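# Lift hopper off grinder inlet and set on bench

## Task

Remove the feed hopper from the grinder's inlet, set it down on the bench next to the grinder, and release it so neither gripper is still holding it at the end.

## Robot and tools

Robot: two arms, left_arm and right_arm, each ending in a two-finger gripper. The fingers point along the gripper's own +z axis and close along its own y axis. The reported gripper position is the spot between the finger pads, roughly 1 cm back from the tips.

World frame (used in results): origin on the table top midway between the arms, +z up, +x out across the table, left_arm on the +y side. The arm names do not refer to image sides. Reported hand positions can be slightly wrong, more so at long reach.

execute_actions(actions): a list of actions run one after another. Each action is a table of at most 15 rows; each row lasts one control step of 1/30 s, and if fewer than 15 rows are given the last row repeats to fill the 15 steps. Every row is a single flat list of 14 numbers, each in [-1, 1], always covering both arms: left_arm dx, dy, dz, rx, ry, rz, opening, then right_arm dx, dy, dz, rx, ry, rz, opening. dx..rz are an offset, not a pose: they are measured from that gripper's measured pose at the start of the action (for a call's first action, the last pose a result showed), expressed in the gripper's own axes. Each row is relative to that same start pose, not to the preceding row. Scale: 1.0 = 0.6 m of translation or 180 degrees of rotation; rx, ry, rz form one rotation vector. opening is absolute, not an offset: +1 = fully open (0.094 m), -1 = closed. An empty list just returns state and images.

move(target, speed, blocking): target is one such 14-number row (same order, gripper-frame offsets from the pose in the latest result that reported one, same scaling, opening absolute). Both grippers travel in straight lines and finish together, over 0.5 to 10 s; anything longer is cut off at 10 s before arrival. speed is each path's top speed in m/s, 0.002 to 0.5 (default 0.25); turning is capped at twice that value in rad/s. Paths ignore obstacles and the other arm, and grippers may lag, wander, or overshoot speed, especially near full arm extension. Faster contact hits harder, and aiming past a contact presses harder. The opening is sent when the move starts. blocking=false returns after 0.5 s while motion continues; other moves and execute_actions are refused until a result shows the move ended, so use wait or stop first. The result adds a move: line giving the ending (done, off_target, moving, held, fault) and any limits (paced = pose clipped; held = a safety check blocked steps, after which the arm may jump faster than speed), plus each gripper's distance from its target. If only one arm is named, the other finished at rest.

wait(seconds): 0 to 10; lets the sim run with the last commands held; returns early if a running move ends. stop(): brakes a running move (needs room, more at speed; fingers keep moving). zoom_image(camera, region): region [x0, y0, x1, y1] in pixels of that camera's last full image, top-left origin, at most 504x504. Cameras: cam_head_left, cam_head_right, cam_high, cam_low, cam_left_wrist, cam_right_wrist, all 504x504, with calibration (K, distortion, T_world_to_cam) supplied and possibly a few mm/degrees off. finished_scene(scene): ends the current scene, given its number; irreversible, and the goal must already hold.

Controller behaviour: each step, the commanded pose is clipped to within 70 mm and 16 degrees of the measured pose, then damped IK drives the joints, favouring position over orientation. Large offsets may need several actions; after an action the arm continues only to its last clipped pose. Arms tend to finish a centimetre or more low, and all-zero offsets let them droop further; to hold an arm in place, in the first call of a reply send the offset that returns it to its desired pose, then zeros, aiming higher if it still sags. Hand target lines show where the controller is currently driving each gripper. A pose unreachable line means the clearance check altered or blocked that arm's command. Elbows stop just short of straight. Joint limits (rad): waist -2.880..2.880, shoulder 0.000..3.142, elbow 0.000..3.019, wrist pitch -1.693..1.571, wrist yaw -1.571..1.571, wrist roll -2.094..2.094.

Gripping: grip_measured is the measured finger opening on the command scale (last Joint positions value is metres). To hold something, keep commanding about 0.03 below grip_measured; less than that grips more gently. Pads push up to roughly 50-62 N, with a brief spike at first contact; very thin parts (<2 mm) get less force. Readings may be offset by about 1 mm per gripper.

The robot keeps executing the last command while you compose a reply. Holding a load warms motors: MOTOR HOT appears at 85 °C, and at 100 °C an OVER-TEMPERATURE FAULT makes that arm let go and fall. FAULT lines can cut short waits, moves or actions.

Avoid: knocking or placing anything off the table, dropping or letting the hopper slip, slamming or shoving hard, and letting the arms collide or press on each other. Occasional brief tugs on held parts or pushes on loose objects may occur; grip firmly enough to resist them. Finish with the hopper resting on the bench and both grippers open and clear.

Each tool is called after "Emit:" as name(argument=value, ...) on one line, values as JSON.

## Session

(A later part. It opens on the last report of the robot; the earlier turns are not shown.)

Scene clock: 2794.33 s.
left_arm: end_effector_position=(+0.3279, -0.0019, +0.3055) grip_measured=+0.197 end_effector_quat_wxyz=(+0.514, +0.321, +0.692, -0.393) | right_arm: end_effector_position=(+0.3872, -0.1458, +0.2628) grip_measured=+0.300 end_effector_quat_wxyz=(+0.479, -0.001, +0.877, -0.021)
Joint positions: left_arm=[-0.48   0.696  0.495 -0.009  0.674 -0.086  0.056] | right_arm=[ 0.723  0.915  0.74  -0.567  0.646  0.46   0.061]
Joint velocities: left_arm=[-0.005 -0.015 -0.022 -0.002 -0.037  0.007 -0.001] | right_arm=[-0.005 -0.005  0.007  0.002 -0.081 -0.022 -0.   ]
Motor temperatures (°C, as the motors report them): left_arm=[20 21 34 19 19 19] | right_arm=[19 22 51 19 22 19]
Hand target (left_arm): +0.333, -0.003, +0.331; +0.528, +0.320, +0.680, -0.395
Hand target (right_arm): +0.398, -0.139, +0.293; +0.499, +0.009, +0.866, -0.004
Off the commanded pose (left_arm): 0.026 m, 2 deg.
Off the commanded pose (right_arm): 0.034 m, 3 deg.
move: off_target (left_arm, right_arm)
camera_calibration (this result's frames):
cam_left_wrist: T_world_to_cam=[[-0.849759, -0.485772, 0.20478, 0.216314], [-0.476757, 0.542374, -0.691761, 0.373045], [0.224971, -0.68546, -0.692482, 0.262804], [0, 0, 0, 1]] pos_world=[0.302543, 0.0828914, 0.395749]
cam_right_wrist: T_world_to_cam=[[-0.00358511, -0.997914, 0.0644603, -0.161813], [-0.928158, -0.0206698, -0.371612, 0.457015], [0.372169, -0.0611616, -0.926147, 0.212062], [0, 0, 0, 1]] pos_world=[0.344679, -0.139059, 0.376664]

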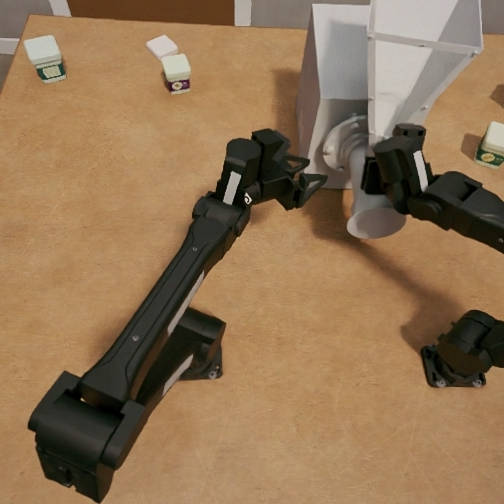

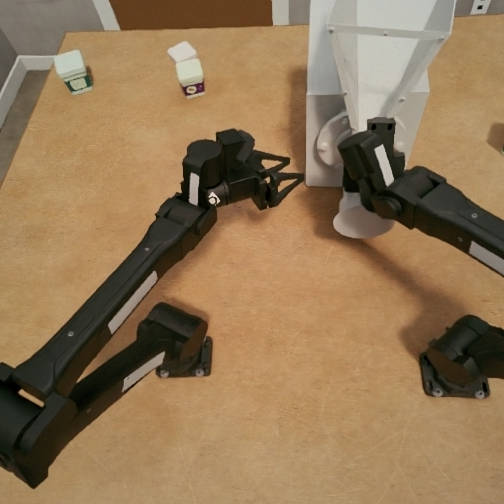

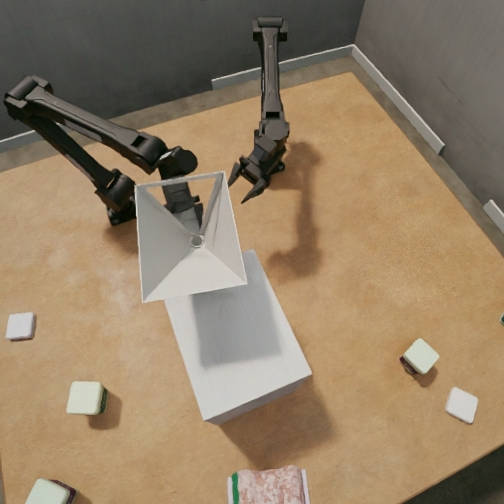

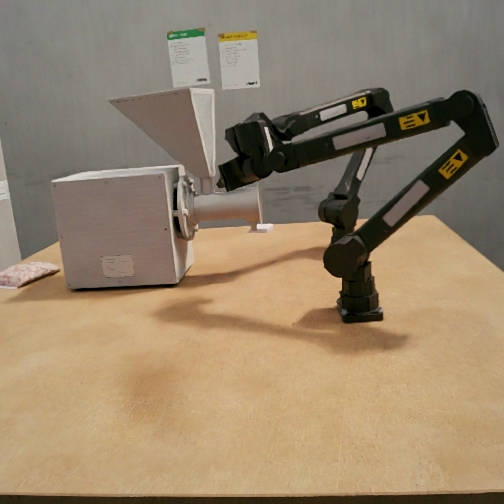

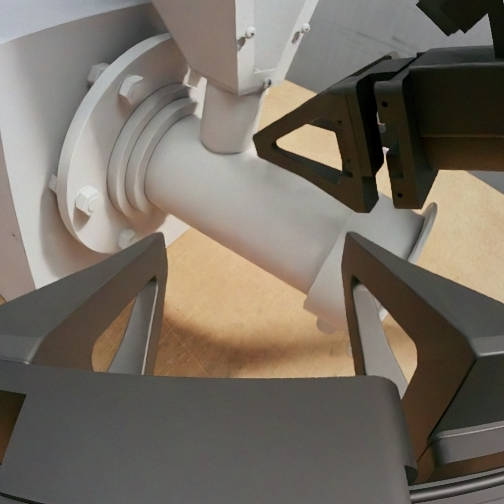

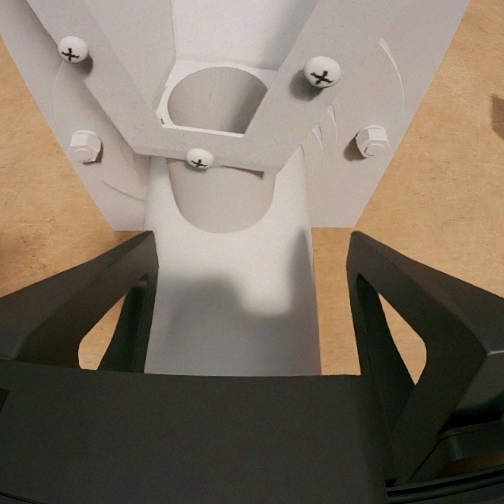

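Emit:
move(target=[-0.045,0,0,0,-0.01,0,0.2,-0.080,0.0261,0.0444,0.0,-0.03,0.012,0.3], speed=0.05)

Scene clock: 2811.60 s.
left_arm: end_effector_position=(+0.3274, -0.0018, +0.3032) grip_measured=+0.197 end_effector_quat_wxyz=(+0.510, +0.317, +0.695, -0.396) | right_arm: end_effector_position=(+0.4206, -0.1376, +0.2590) grip_measured=+0.300 end_effector_quat_wxyz=(+0.501, +0.003, +0.865, -0.025)
Joint positions: left_arm=[-0.48   0.696  0.491 -0.01   0.675 -0.098  0.056] | right_arm=[ 0.682  1.005  0.751 -0.417  0.646  0.401  0.061]
Joint velocities: left_arm=[ 0.005  0.005 -0.007 -0.012 -0.007  0.081  0.   ] | right_arm=[-0.005  0.015 -0.012  0.012 -0.066  0.022  0.   ]
Motor temperatures (°C, as the motors report them): left_arm=[20 21 35 19 19 19] | right_arm=[19 22 51 19 21 19]
Hand target (left_arm): +0.333, -0.002, +0.331; +0.525, +0.315, +0.683, -0.398
Hand target (right_arm): +0.434, -0.132, +0.289; +0.521, +0.015, +0.854, -0.012
Off the commanded pose (left_arm): 0.029 m, 2 deg.
Off the commanded pose (right_arm): 0.034 m, 3 deg.
move: off_target (left_arm, right_arm)
camera_calibration (this result's frames):
cam_left_wrist: T_world_to_cam=[[-0.846004, -0.486024, 0.219222, 0.210757], [-0.487716, 0.5393, -0.686505, 0.373124], [0.215432, -0.687703, -0.693292, 0.264805], [0, 0, 0, 1]] pos_world=[0.303233, 0.0833147, 0.393536]
cam_right_wrist: T_world_to_cam=[[-0.0172017, -0.99757, 0.0675143, -0.148289], [-0.908593, -0.012588, -0.417493, 0.491469], [0.417329, -0.0685246, -0.906168, 0.171451], [0, 0, 0, 1]] pos_world=[0.372443, -0.129993, 0.37056]

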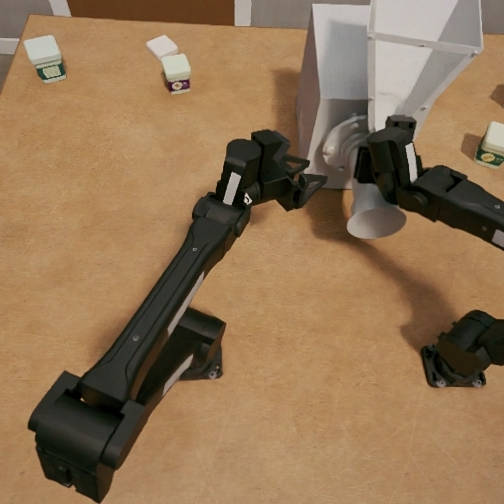

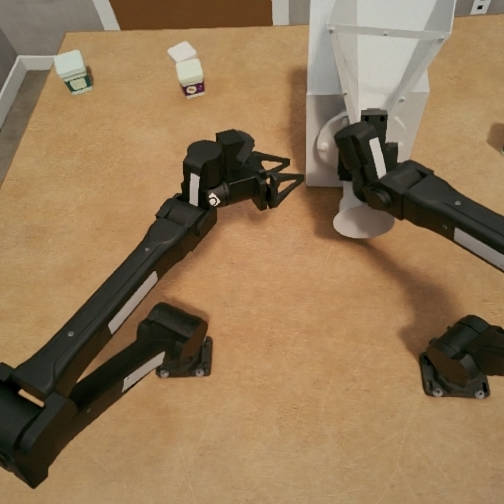

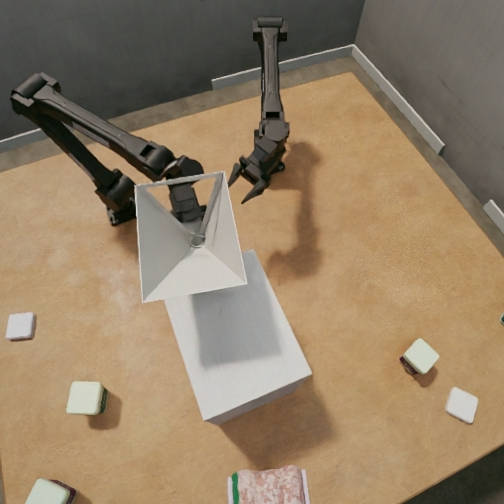

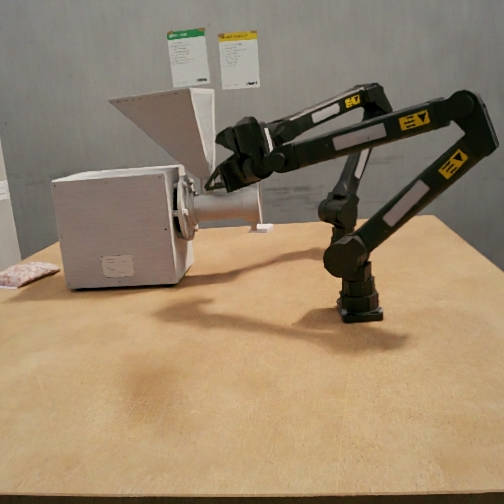

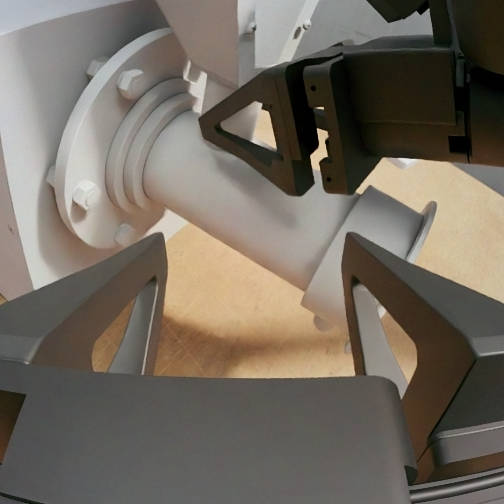

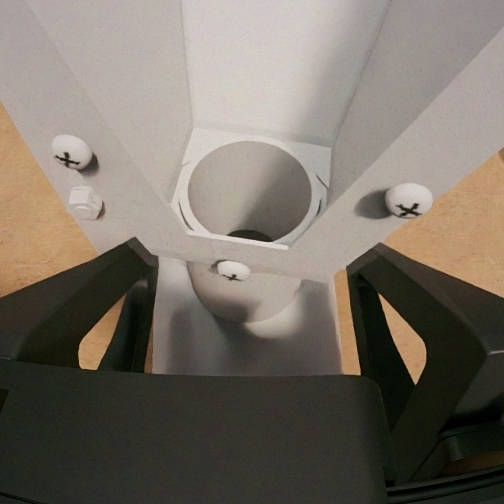

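Emit:
execute_actions(actions=[[[-0.045,0,0,0,-0.01,0,0.2,-0.05,0.005,0.0,0,0,0,0.2],[-0.045,0,0,0,-0.01,0,0.2,-0.05,0.005,0.0,0,0,0,0.1],[-0.045,0,0,0,-0.01,0,0.2,-0.05,0.005,0.0,0,0,0,0.05],[-0.045,0,0,0,-0.01,0,0.2,-0.05,0.005,0.0,0,0,0,0.0],[-0.045,0,0,0,-0.01,0,0.2,-0.05,0.005,0.0,0,0,0,-0.05],[-0.045,0,0,0,-0.01,0,0.2,-0.05,0.005,0.0,0,0,0,-0.1],[-0.045,0,0,0,-0.01,0,0.2,-0.05,0.005,0.0,0,0,0,-0.15],[-0.045,0,0,0,-0.01,0,0.2,-0.05,0.005,0.0,0,0,0,-0.2],[-0.045,0,0,0,-0.01,0,0.2,-0.05,0.005,0.0,0,0,0,-0.25],[-0.045,0,0,0,-0.01,0,0.2,-0.05,0.005,0.0,0,0,0,-0.3]]])

Emit:
wait(seconds=1)

Scene clock: 2826.23 s.
left_arm: end_effector_position=(+0.3272, -0.0019, +0.3033) grip_measured=+0.197 end_effector_quat_wxyz=(+0.507, +0.313, +0.697, -0.400) | right_arm: end_effector_position=(+0.4218, -0.1366, +0.2574) grip_measured=-0.168 end_effector_quat_wxyz=(+0.485, -0.013, +0.874, -0.030)
Joint positions: left_arm=[-0.48   0.696  0.491 -0.01   0.676 -0.109  0.056] | right_arm=[ 0.672  1.015  0.772 -0.46   0.618  0.38   0.039]
Joint velocities: left_arm=[-0.005 -0.024 -0.007 -0.007 -0.007 -0.066 -0.001] | right_arm=[-0.005  0.005  0.002 -0.012 -0.022 -0.022  0.   ]
Motor temperatures (°C, as the motors report them): left_arm=[20 21 36 19 19 19] | right_arm=[19 22 52 19 21 19]
Hand target (left_arm): +0.333, -0.002, +0.329; +0.520, +0.311, +0.687, -0.401
Hand target (right_arm): +0.434, -0.135, +0.285; +0.501, +0.004, +0.865, -0.024
Off the commanded pose (left_arm): 0.027 m, 2 deg.
Off the commanded pose (right_arm): 0.031 m, 3 deg.
camera_calibration (this result's frames):
cam_left_wrist: T_world_to_cam=[[-0.843351, -0.485464, 0.230398, 0.206305], [-0.495061, 0.535178, -0.68447, 0.374888], [0.208982, -0.69131, -0.691677, 0.266409], [0, 0, 0, 1]] pos_world=[0.303905, 0.0836932, 0.393337]
cam_right_wrist: T_world_to_cam=[[0.00823344, -0.995637, 0.0929457, -0.164224], [-0.922772, -0.0433755, -0.382897, 0.484816], [0.385258, -0.0826151, -0.919103, 0.184538], [0, 0, 0, 1]] pos_world=[0.377632, -0.127233, 0.370508]

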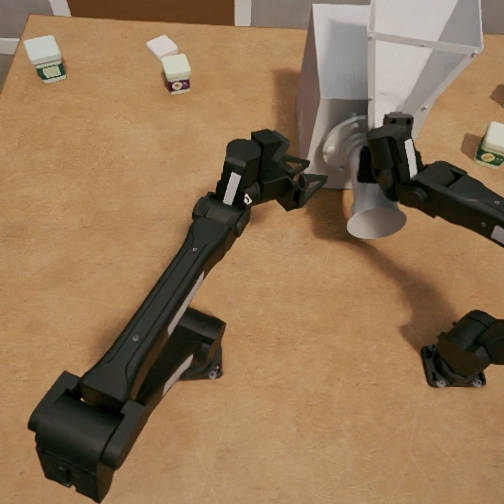

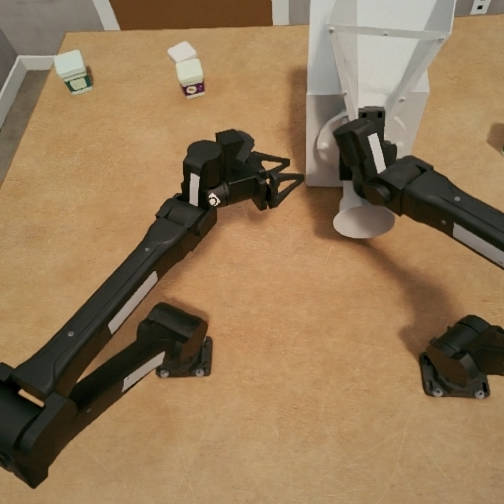

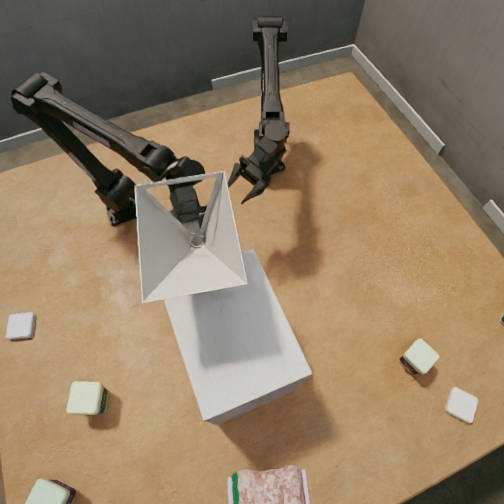

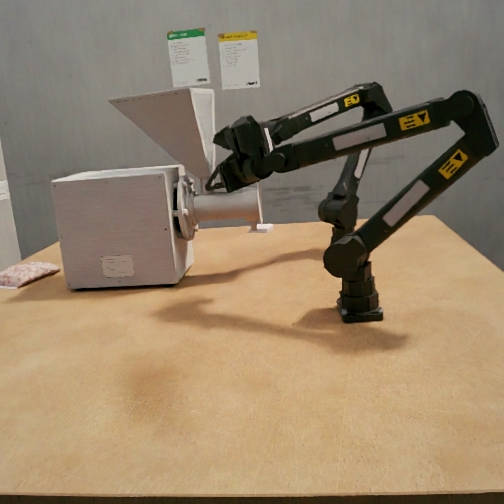

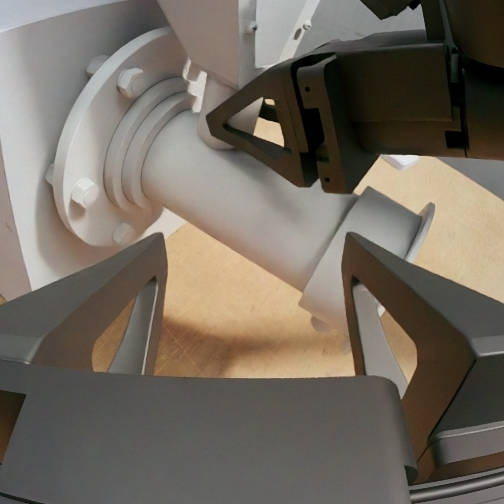

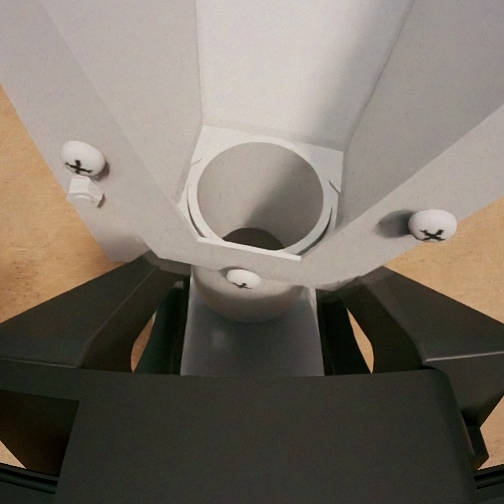

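Scene clock: 2827.23 s.
left_arm: end_effector_position=(+0.3272, -0.0019, +0.3033) grip_measured=+0.197 end_effector_quat_wxyz=(+0.507, +0.313, +0.697, -0.400) | right_arm: end_effector_position=(+0.4218, -0.1366, +0.2574) grip_measured=-0.168 end_effector_quat_wxyz=(+0.485, -0.013, +0.874, -0.030)
Joint positions: left_arm=[-0.48   0.696  0.491 -0.01   0.676 -0.11   0.056] | right_arm=[ 0.672  1.015  0.772 -0.46   0.618  0.38   0.039]
Joint velocities: left_arm=[-0.005 -0.005 -0.017  0.027 -0.007  0.037 -0.   ] | right_arm=[-0.005  0.015 -0.002  0.007 -0.007  0.007  0.001]
Motor temperatures (°C, as the motors report them): left_arm=[20 21 36 19 19 19] | right_arm=[19 22 52 19 21 19]
Hand target (left_arm): +0.333, -0.002, +0.329; +0.520, +0.311, +0.687, -0.402
Hand target (right_arm): +0.434, -0.135, +0.285; +0.501, +0.004, +0.865, -0.024
Off the commanded pose (left_arm): 0.027 m, 2 deg.
Off the commanded pose (right_arm): 0.031 m, 3 deg.
wait: 1.00 s; at rest by 0.17 s
camera_calibration (this result's frames):
cam_left_wrist: T_world_to_cam=[[-0.843135, -0.485491, 0.23113, 0.206013], [-0.495586, 0.534877, -0.684326, 0.375016], [0.208608, -0.691524, -0.691576, 0.266501], [0, 0, 0, 1]] pos_world=[0.303955, 0.0837216, 0.393323]
cam_right_wrist: T_world_to_cam=[[0.00823344, -0.995637, 0.0929457, -0.164224], [-0.922772, -0.0433755, -0.382897, 0.484816], [0.385258, -0.0826151, -0.919103, 0.184538], [0, 0, 0, 1]] pos_world=[0.377632, -0.127233, 0.370508]

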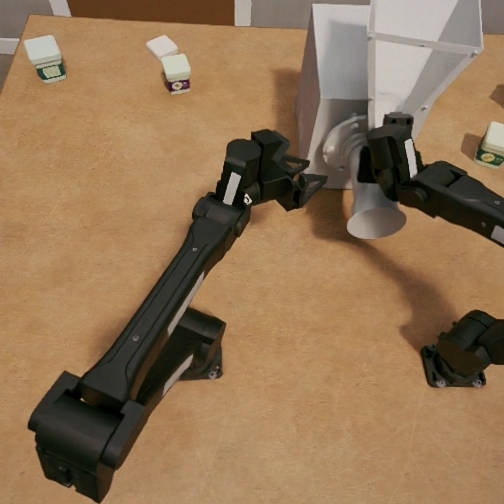

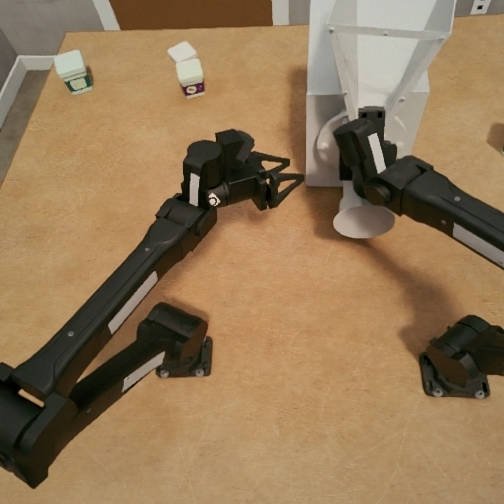

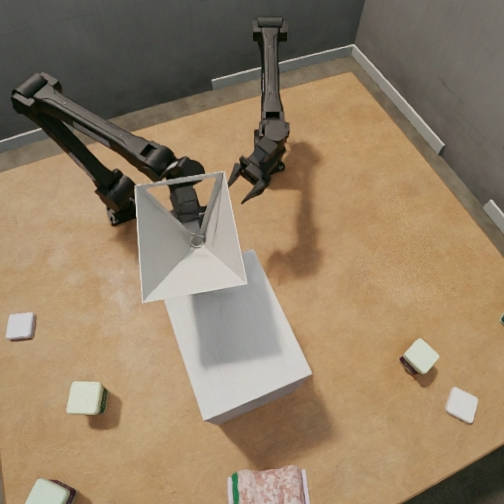

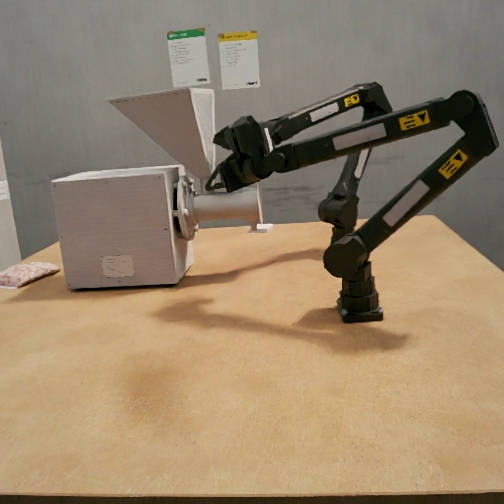

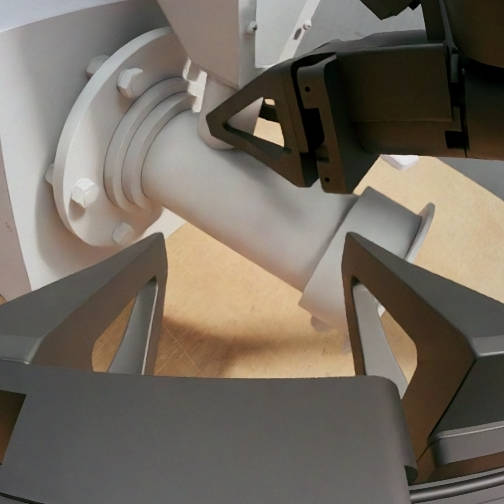

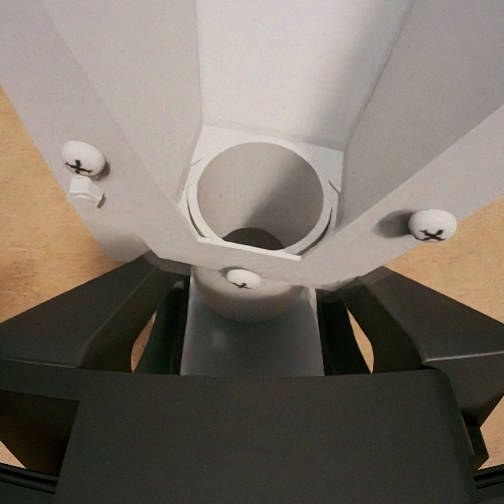

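Emit:
move(target=[-0.045,0,0,0,-0.01,0,0.2,-0.0457,-0.0026,-0.0148,-0.188,-0.0144,-0.117,-0.3], speed=0.1)

Scene clock: 2843.13 s.
left_arm: end_effector_position=(+0.3263, -0.0017, +0.2996) grip_measured=+0.197 end_effector_quat_wxyz=(+0.502, +0.309, +0.700, -0.403) | right_arm: end_effector_position=(+0.4212, -0.1416, +0.2570) grip_measured=-0.177 end_effector_quat_wxyz=(+0.452, -0.309, +0.826, +0.132)
Joint positions: left_arm=[-0.48   0.696  0.485 -0.01   0.678 -0.121  0.056] | right_arm=[ 0.334  0.929  0.719 -0.399 -0.229 -0.23   0.039]
Joint velocities: left_arm=[ 0.005  0.005 -0.017 -0.002  0.037 -0.022  0.001] | right_arm=[ 0.005  0.005  0.007  0.007  0.037 -0.095 -0.001]
Motor temperatures (°C, as the motors report them): left_arm=[20 21 35 19 19 19] | right_arm=[19 22 51 19 21 19]
Hand target (left_arm): +0.333, -0.002, +0.329; +0.518, +0.307, +0.688, -0.405
Hand target (right_arm): +0.427, -0.138, +0.286; +0.469, -0.309, +0.815, +0.140
Off the commanded pose (left_arm): 0.031 m, 2 deg.
Off the commanded pose (right_arm): 0.030 m, 2 deg.
move: off_target (left_arm, right_arm)
camera_calibration (this result's frames):
cam_left_wrist: T_world_to_cam=[[-0.839078, -0.485154, 0.246117, 0.200332], [-0.50679, 0.532632, -0.67784, 0.373608], [0.197767, -0.69349, -0.692791, 0.26817], [0, 0, 0, 1]] pos_world=[0.304399, 0.0841692, 0.389727]
cam_right_wrist: T_world_to_cam=[[0.640379, -0.762969, 0.0882776, -0.40124], [-0.696838, -0.625482, -0.350983, 0.298063], [0.323005, 0.163247, -0.932211, 0.248397], [0, 0, 0, 1]] pos_world=[0.384413, -0.160251, 0.371594]

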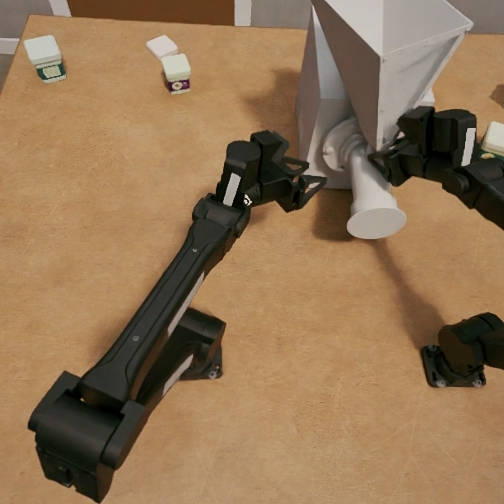

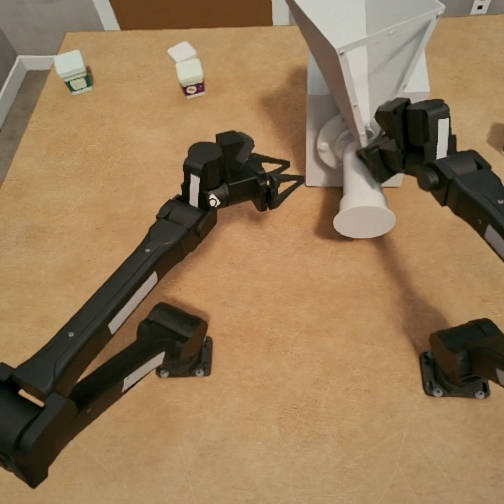

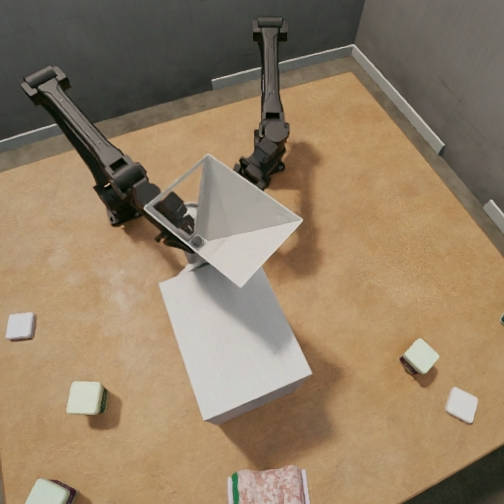

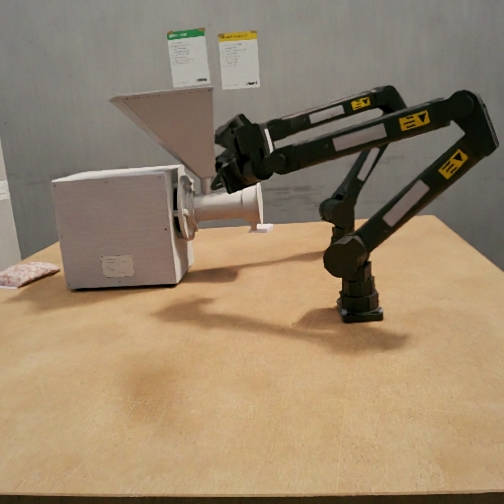

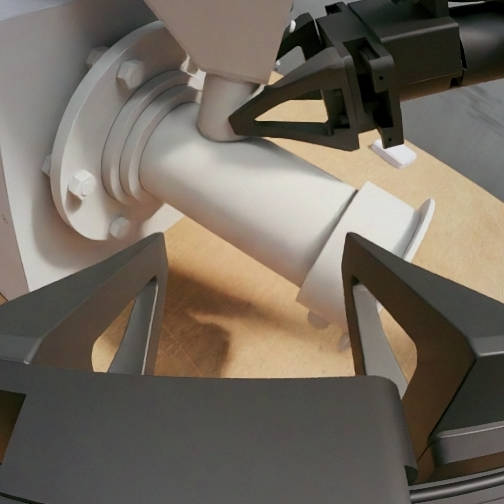

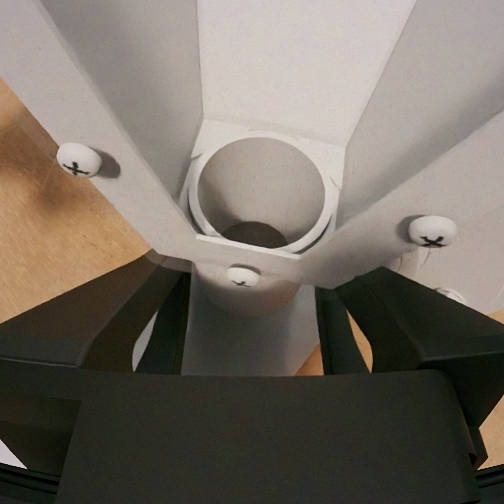

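Emit:
execute_actions(actions=[])

Scene clock: 2862.67 s.
left_arm: end_effector_position=(+0.3263, -0.0017, +0.2996) grip_measured=+0.197 end_effector_quat_wxyz=(+0.502, +0.309, +0.700, -0.403) | right_arm: end_effector_position=(+0.4212, -0.1416, +0.2570) grip_measured=-0.177 end_effector_quat_wxyz=(+0.452, -0.309, +0.826, +0.132)
Joint positions: left_arm=[-0.48   0.696  0.485 -0.01   0.678 -0.121  0.056] | right_arm=[ 0.334  0.929  0.719 -0.399 -0.229 -0.231  0.039]
Joint velocities: left_arm=[-0.015 -0.005  0.012  0.012 -0.081  0.007 -0.   ] | right_arm=[-0.005  0.005 -0.012  0.012  0.007 -0.022  0.   ]
Motor temperatures (°C, as the motors report them): left_arm=[20 21 36 19 19 19] | right_arm=[19 22 51 19 21 19]
Hand target (left_arm): +0.333, -0.002, +0.329; +0.518, +0.307, +0.688, -0.405
Hand target (right_arm): +0.427, -0.138, +0.286; +0.469, -0.309, +0.815, +0.140
Off the commanded pose (left_arm): 0.031 m, 2 deg.
Off the commanded pose (right_arm): 0.030 m, 2 deg.
camera_calibration (this result's frames):
cam_left_wrist: T_world_to_cam=[[-0.839078, -0.485154, 0.246117, 0.200332], [-0.50679, 0.532632, -0.67784, 0.373608], [0.197767, -0.69349, -0.692791, 0.26817], [0, 0, 0, 1]] pos_world=[0.304399, 0.0841692, 0.389727]
cam_right_wrist: T_world_to_cam=[[0.640524, -0.762811, 0.0885928, -0.40136], [-0.696638, -0.625719, -0.350956, 0.297939], [0.323147, 0.163079, -0.932192, 0.248309], [0, 0, 0, 1]] pos_world=[0.384396, -0.160229, 0.371592]

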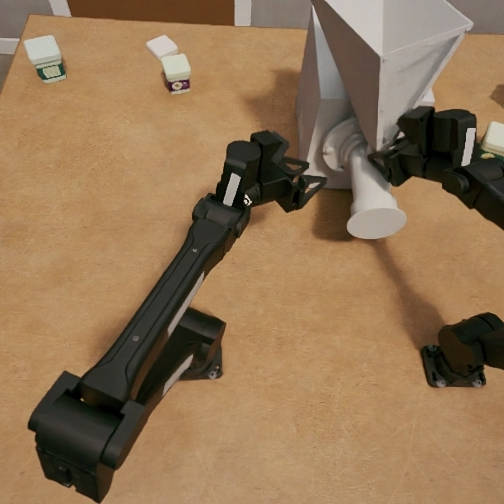

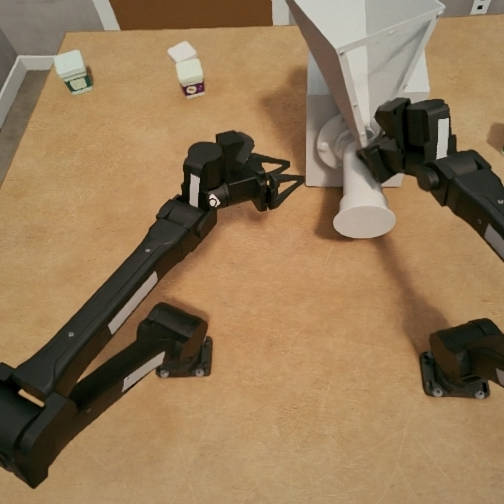

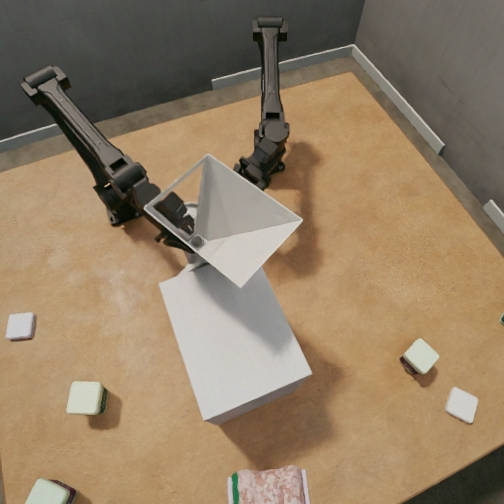

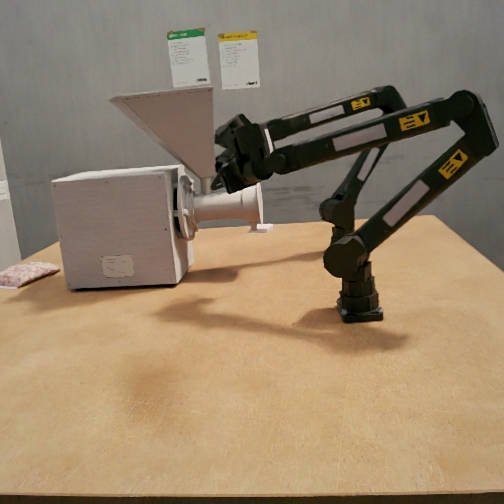

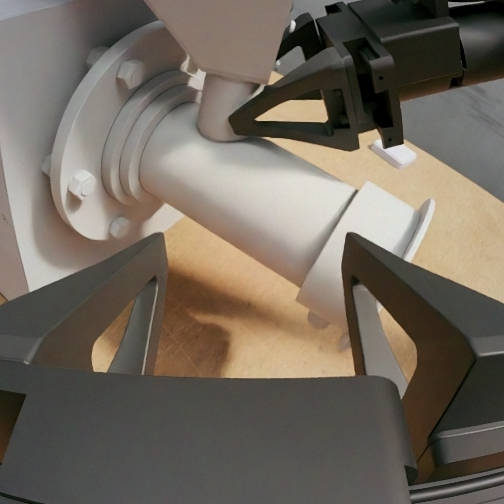

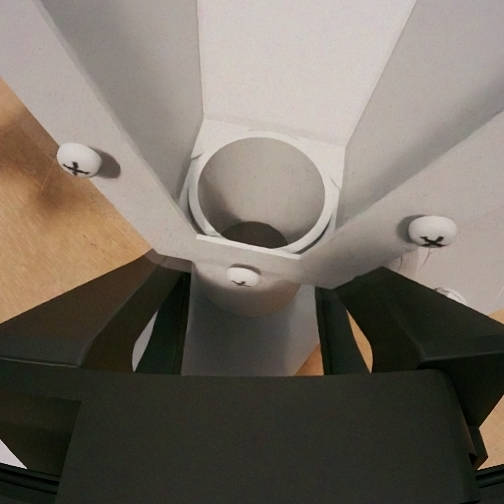

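Emit:
move(target=[-0.045,0,0,0,-0.01,0,0.2, -0.041,-0.003,-0.128,0,0,0,0.4], speed=0.08)

Scene clock: 2983.03 s.
left_arm: end_effector_position=(+0.3256, -0.0017, +0.2976) grip_measured=+0.197 end_effector_quat_wxyz=(+0.498, +0.305, +0.703, -0.407) | right_arm: end_effector_position=(+0.3712, -0.1708, +0.2888) grip_measured=+0.398 end_effector_quat_wxyz=(+0.429, -0.309, +0.837, +0.136)
Joint positions: left_arm=[-0.48   0.696  0.481 -0.01   0.68  -0.133  0.056] | right_arm=[ 0.288  0.753  0.747 -0.659 -0.273 -0.255  0.066]
Joint velocities: left_arm=[ 0.005 -0.005 -0.002 -0.002 -0.022 -0.066  0.   ] | right_arm=[-0.005  0.015 -0.022 -0.022 -0.037 -0.037 -0.   ]
Motor temperatures (°C, as the motors report them): left_arm=[20 21 37 19 19 19] | right_arm=[19 21 52 19 21 19]
Hand target (left_arm): +0.333, -0.002, +0.325; +0.513, +0.302, +0.692, -0.408
Hand target (right_arm): +0.379, -0.172, +0.320; +0.452, -0.309, +0.826, +0.132
Off the commanded pose (left_arm): 0.029 m, 2 deg.
Off the commanded pose (right_arm): 0.033 m, 3 deg.
move: off_target (left_arm, right_arm)
camera_calibration (this result's frames):
cam_left_wrist: T_world_to_cam=[[-0.835653, -0.484181, 0.259332, 0.195192], [-0.51586, 0.529722, -0.673263, 0.373529], [0.188607, -0.696394, -0.692433, 0.269848], [0, 0, 0, 1]] pos_world=[0.304906, 0.0845619, 0.387715]
cam_right_wrist: T_world_to_cam=[[0.647182, -0.759622, 0.0642721, -0.389322], [-0.710831, -0.631772, -0.309166, 0.248182], [0.275455, 0.1544, -0.948834, 0.319862], [0, 0, 0, 1]] pos_world=[0.34027, -0.18833, 0.405248]

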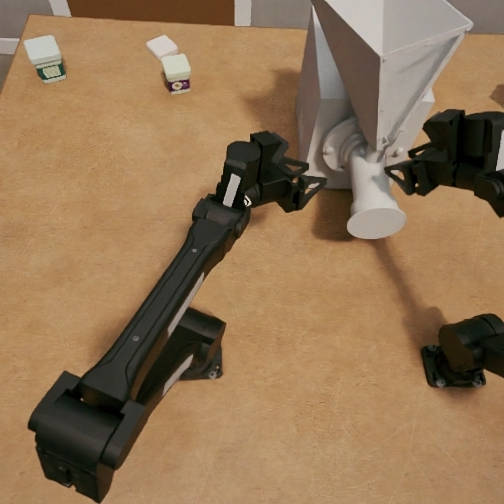

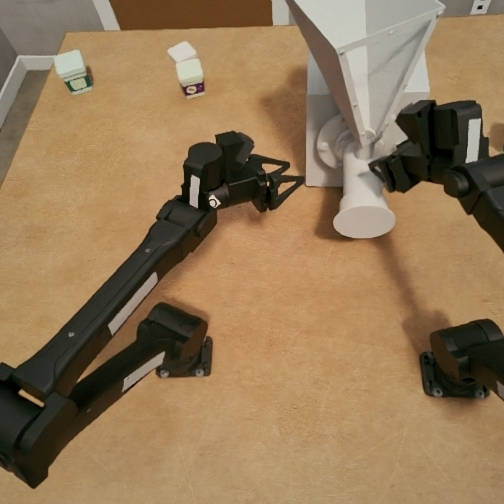

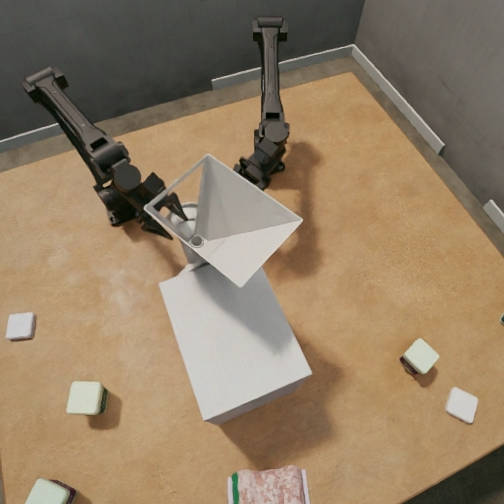

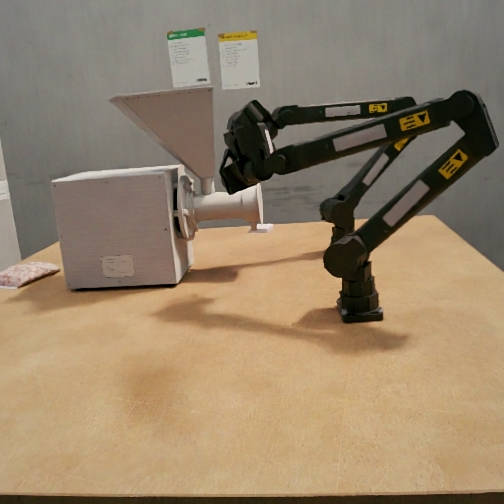

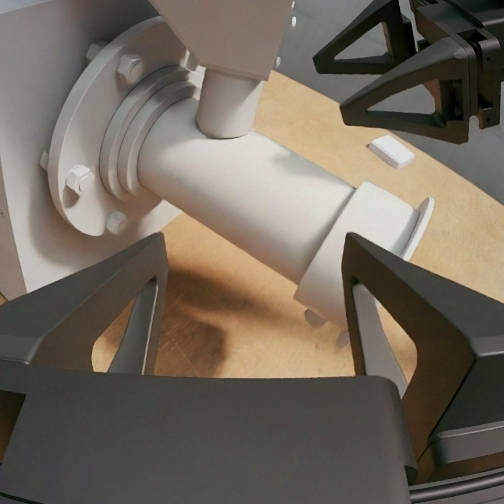

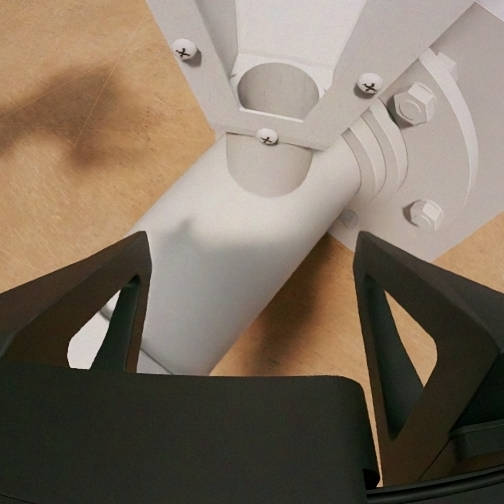

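Emit:
move(target=[-0.045,0,0,0,-0.01,0,0.2, -0.040,0.008,-0.077,0.055,-0.156,0.036,1.0], speed=0.1)

Scene clock: 3003.37 s.
left_arm: end_effector_position=(+0.3245, -0.0016, +0.2944) grip_measured=+0.197 end_effector_quat_wxyz=(+0.493, +0.301, +0.706, -0.410) | right_arm: end_effector_position=(+0.3517, -0.1824, +0.3303) grip_measured=+1.000 end_effector_quat_wxyz=(+0.630, -0.185, +0.739, +0.149)
Joint positions: left_arm=[-0.48   0.696  0.476 -0.01   0.682 -0.144  0.056] | right_arm=[ 0.373  0.484  0.492 -0.171 -0.073 -0.025  0.094]
Joint velocities: left_arm=[-0.005  0.005 -0.002 -0.002 -0.051  0.066  0.001] | right_arm=[-0.005  0.005 -0.012 -0.002  0.022 -0.007  0.   ]
Motor temperatures (°C, as the motors report them): left_arm=[20 21 37 19 19 19] | right_arm=[19 21 52 19 20 19]
Hand target (left_arm): +0.332, -0.002, +0.323; +0.509, +0.299, +0.694, -0.412
Hand target (right_arm): +0.350, -0.180, +0.334; +0.636, -0.184, +0.733, +0.156
Off the commanded pose (left_arm): 0.030 m, 2 deg.
Off the commanded pose (right_arm): 0.006 m, 2 deg.
move: off_target (left_arm)
camera_calibration (this result's frames):
cam_left_wrist: T_world_to_cam=[[-0.831925, -0.482753, 0.273588, 0.189756], [-0.52569, 0.52786, -0.667093, 0.372132], [0.177625, -0.698794, -0.692919, 0.271571], [0, 0, 0, 1]] pos_world=[0.305251, 0.0849439, 0.384508]
cam_right_wrist: T_world_to_cam=[[0.463376, -0.885061, 0.0441512, -0.339807], [-0.608544, -0.354031, -0.710166, 0.38695], [0.644171, 0.302206, -0.702648, 0.182369], [0, 0, 0, 1]] pos_world=[0.275458, -0.21887, 0.417942]

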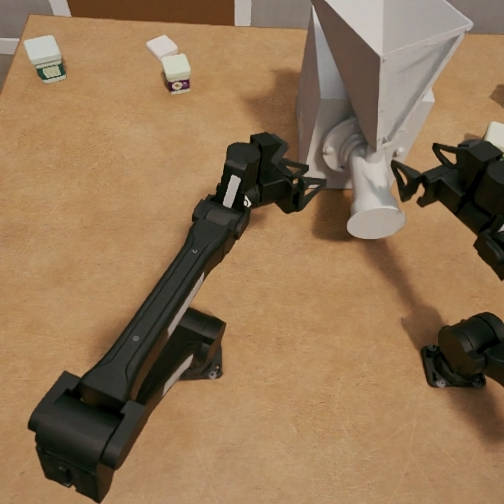

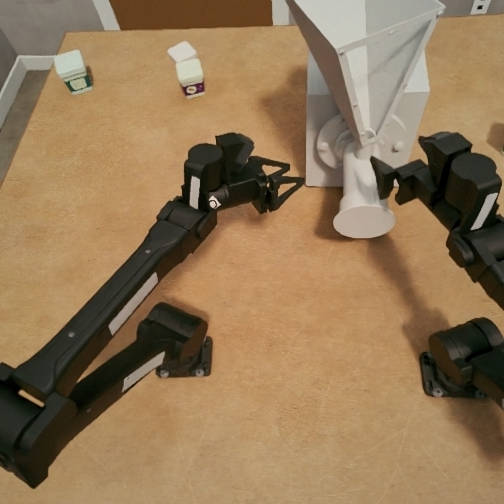

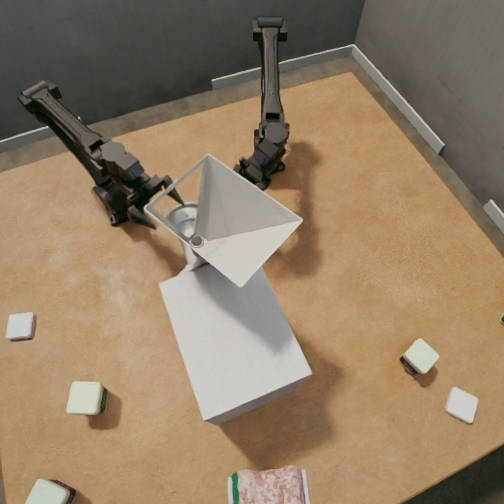

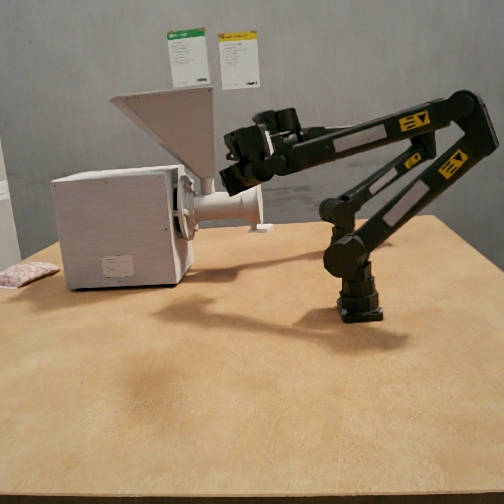

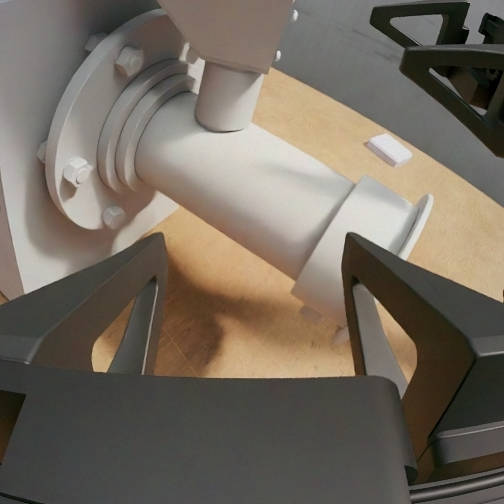

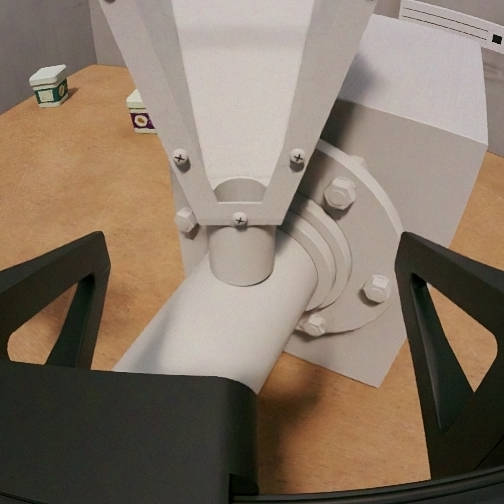

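Emit:
zoom_image(camera="cam_right_wrist", region=[90, 0, 390, 300])

Region (90, 0, 390, 300) of cam_right_wrist's 504x504 image, scaled by 1.680, with more detail than that image has.

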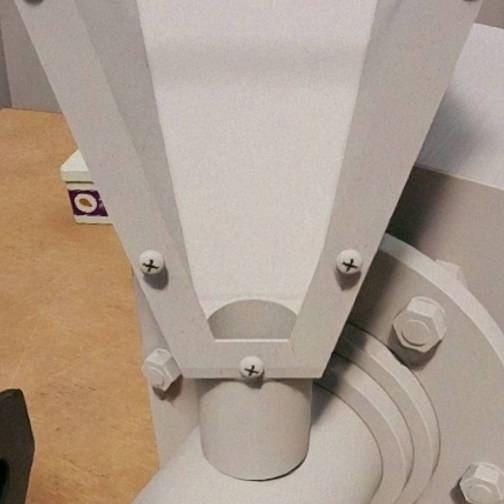

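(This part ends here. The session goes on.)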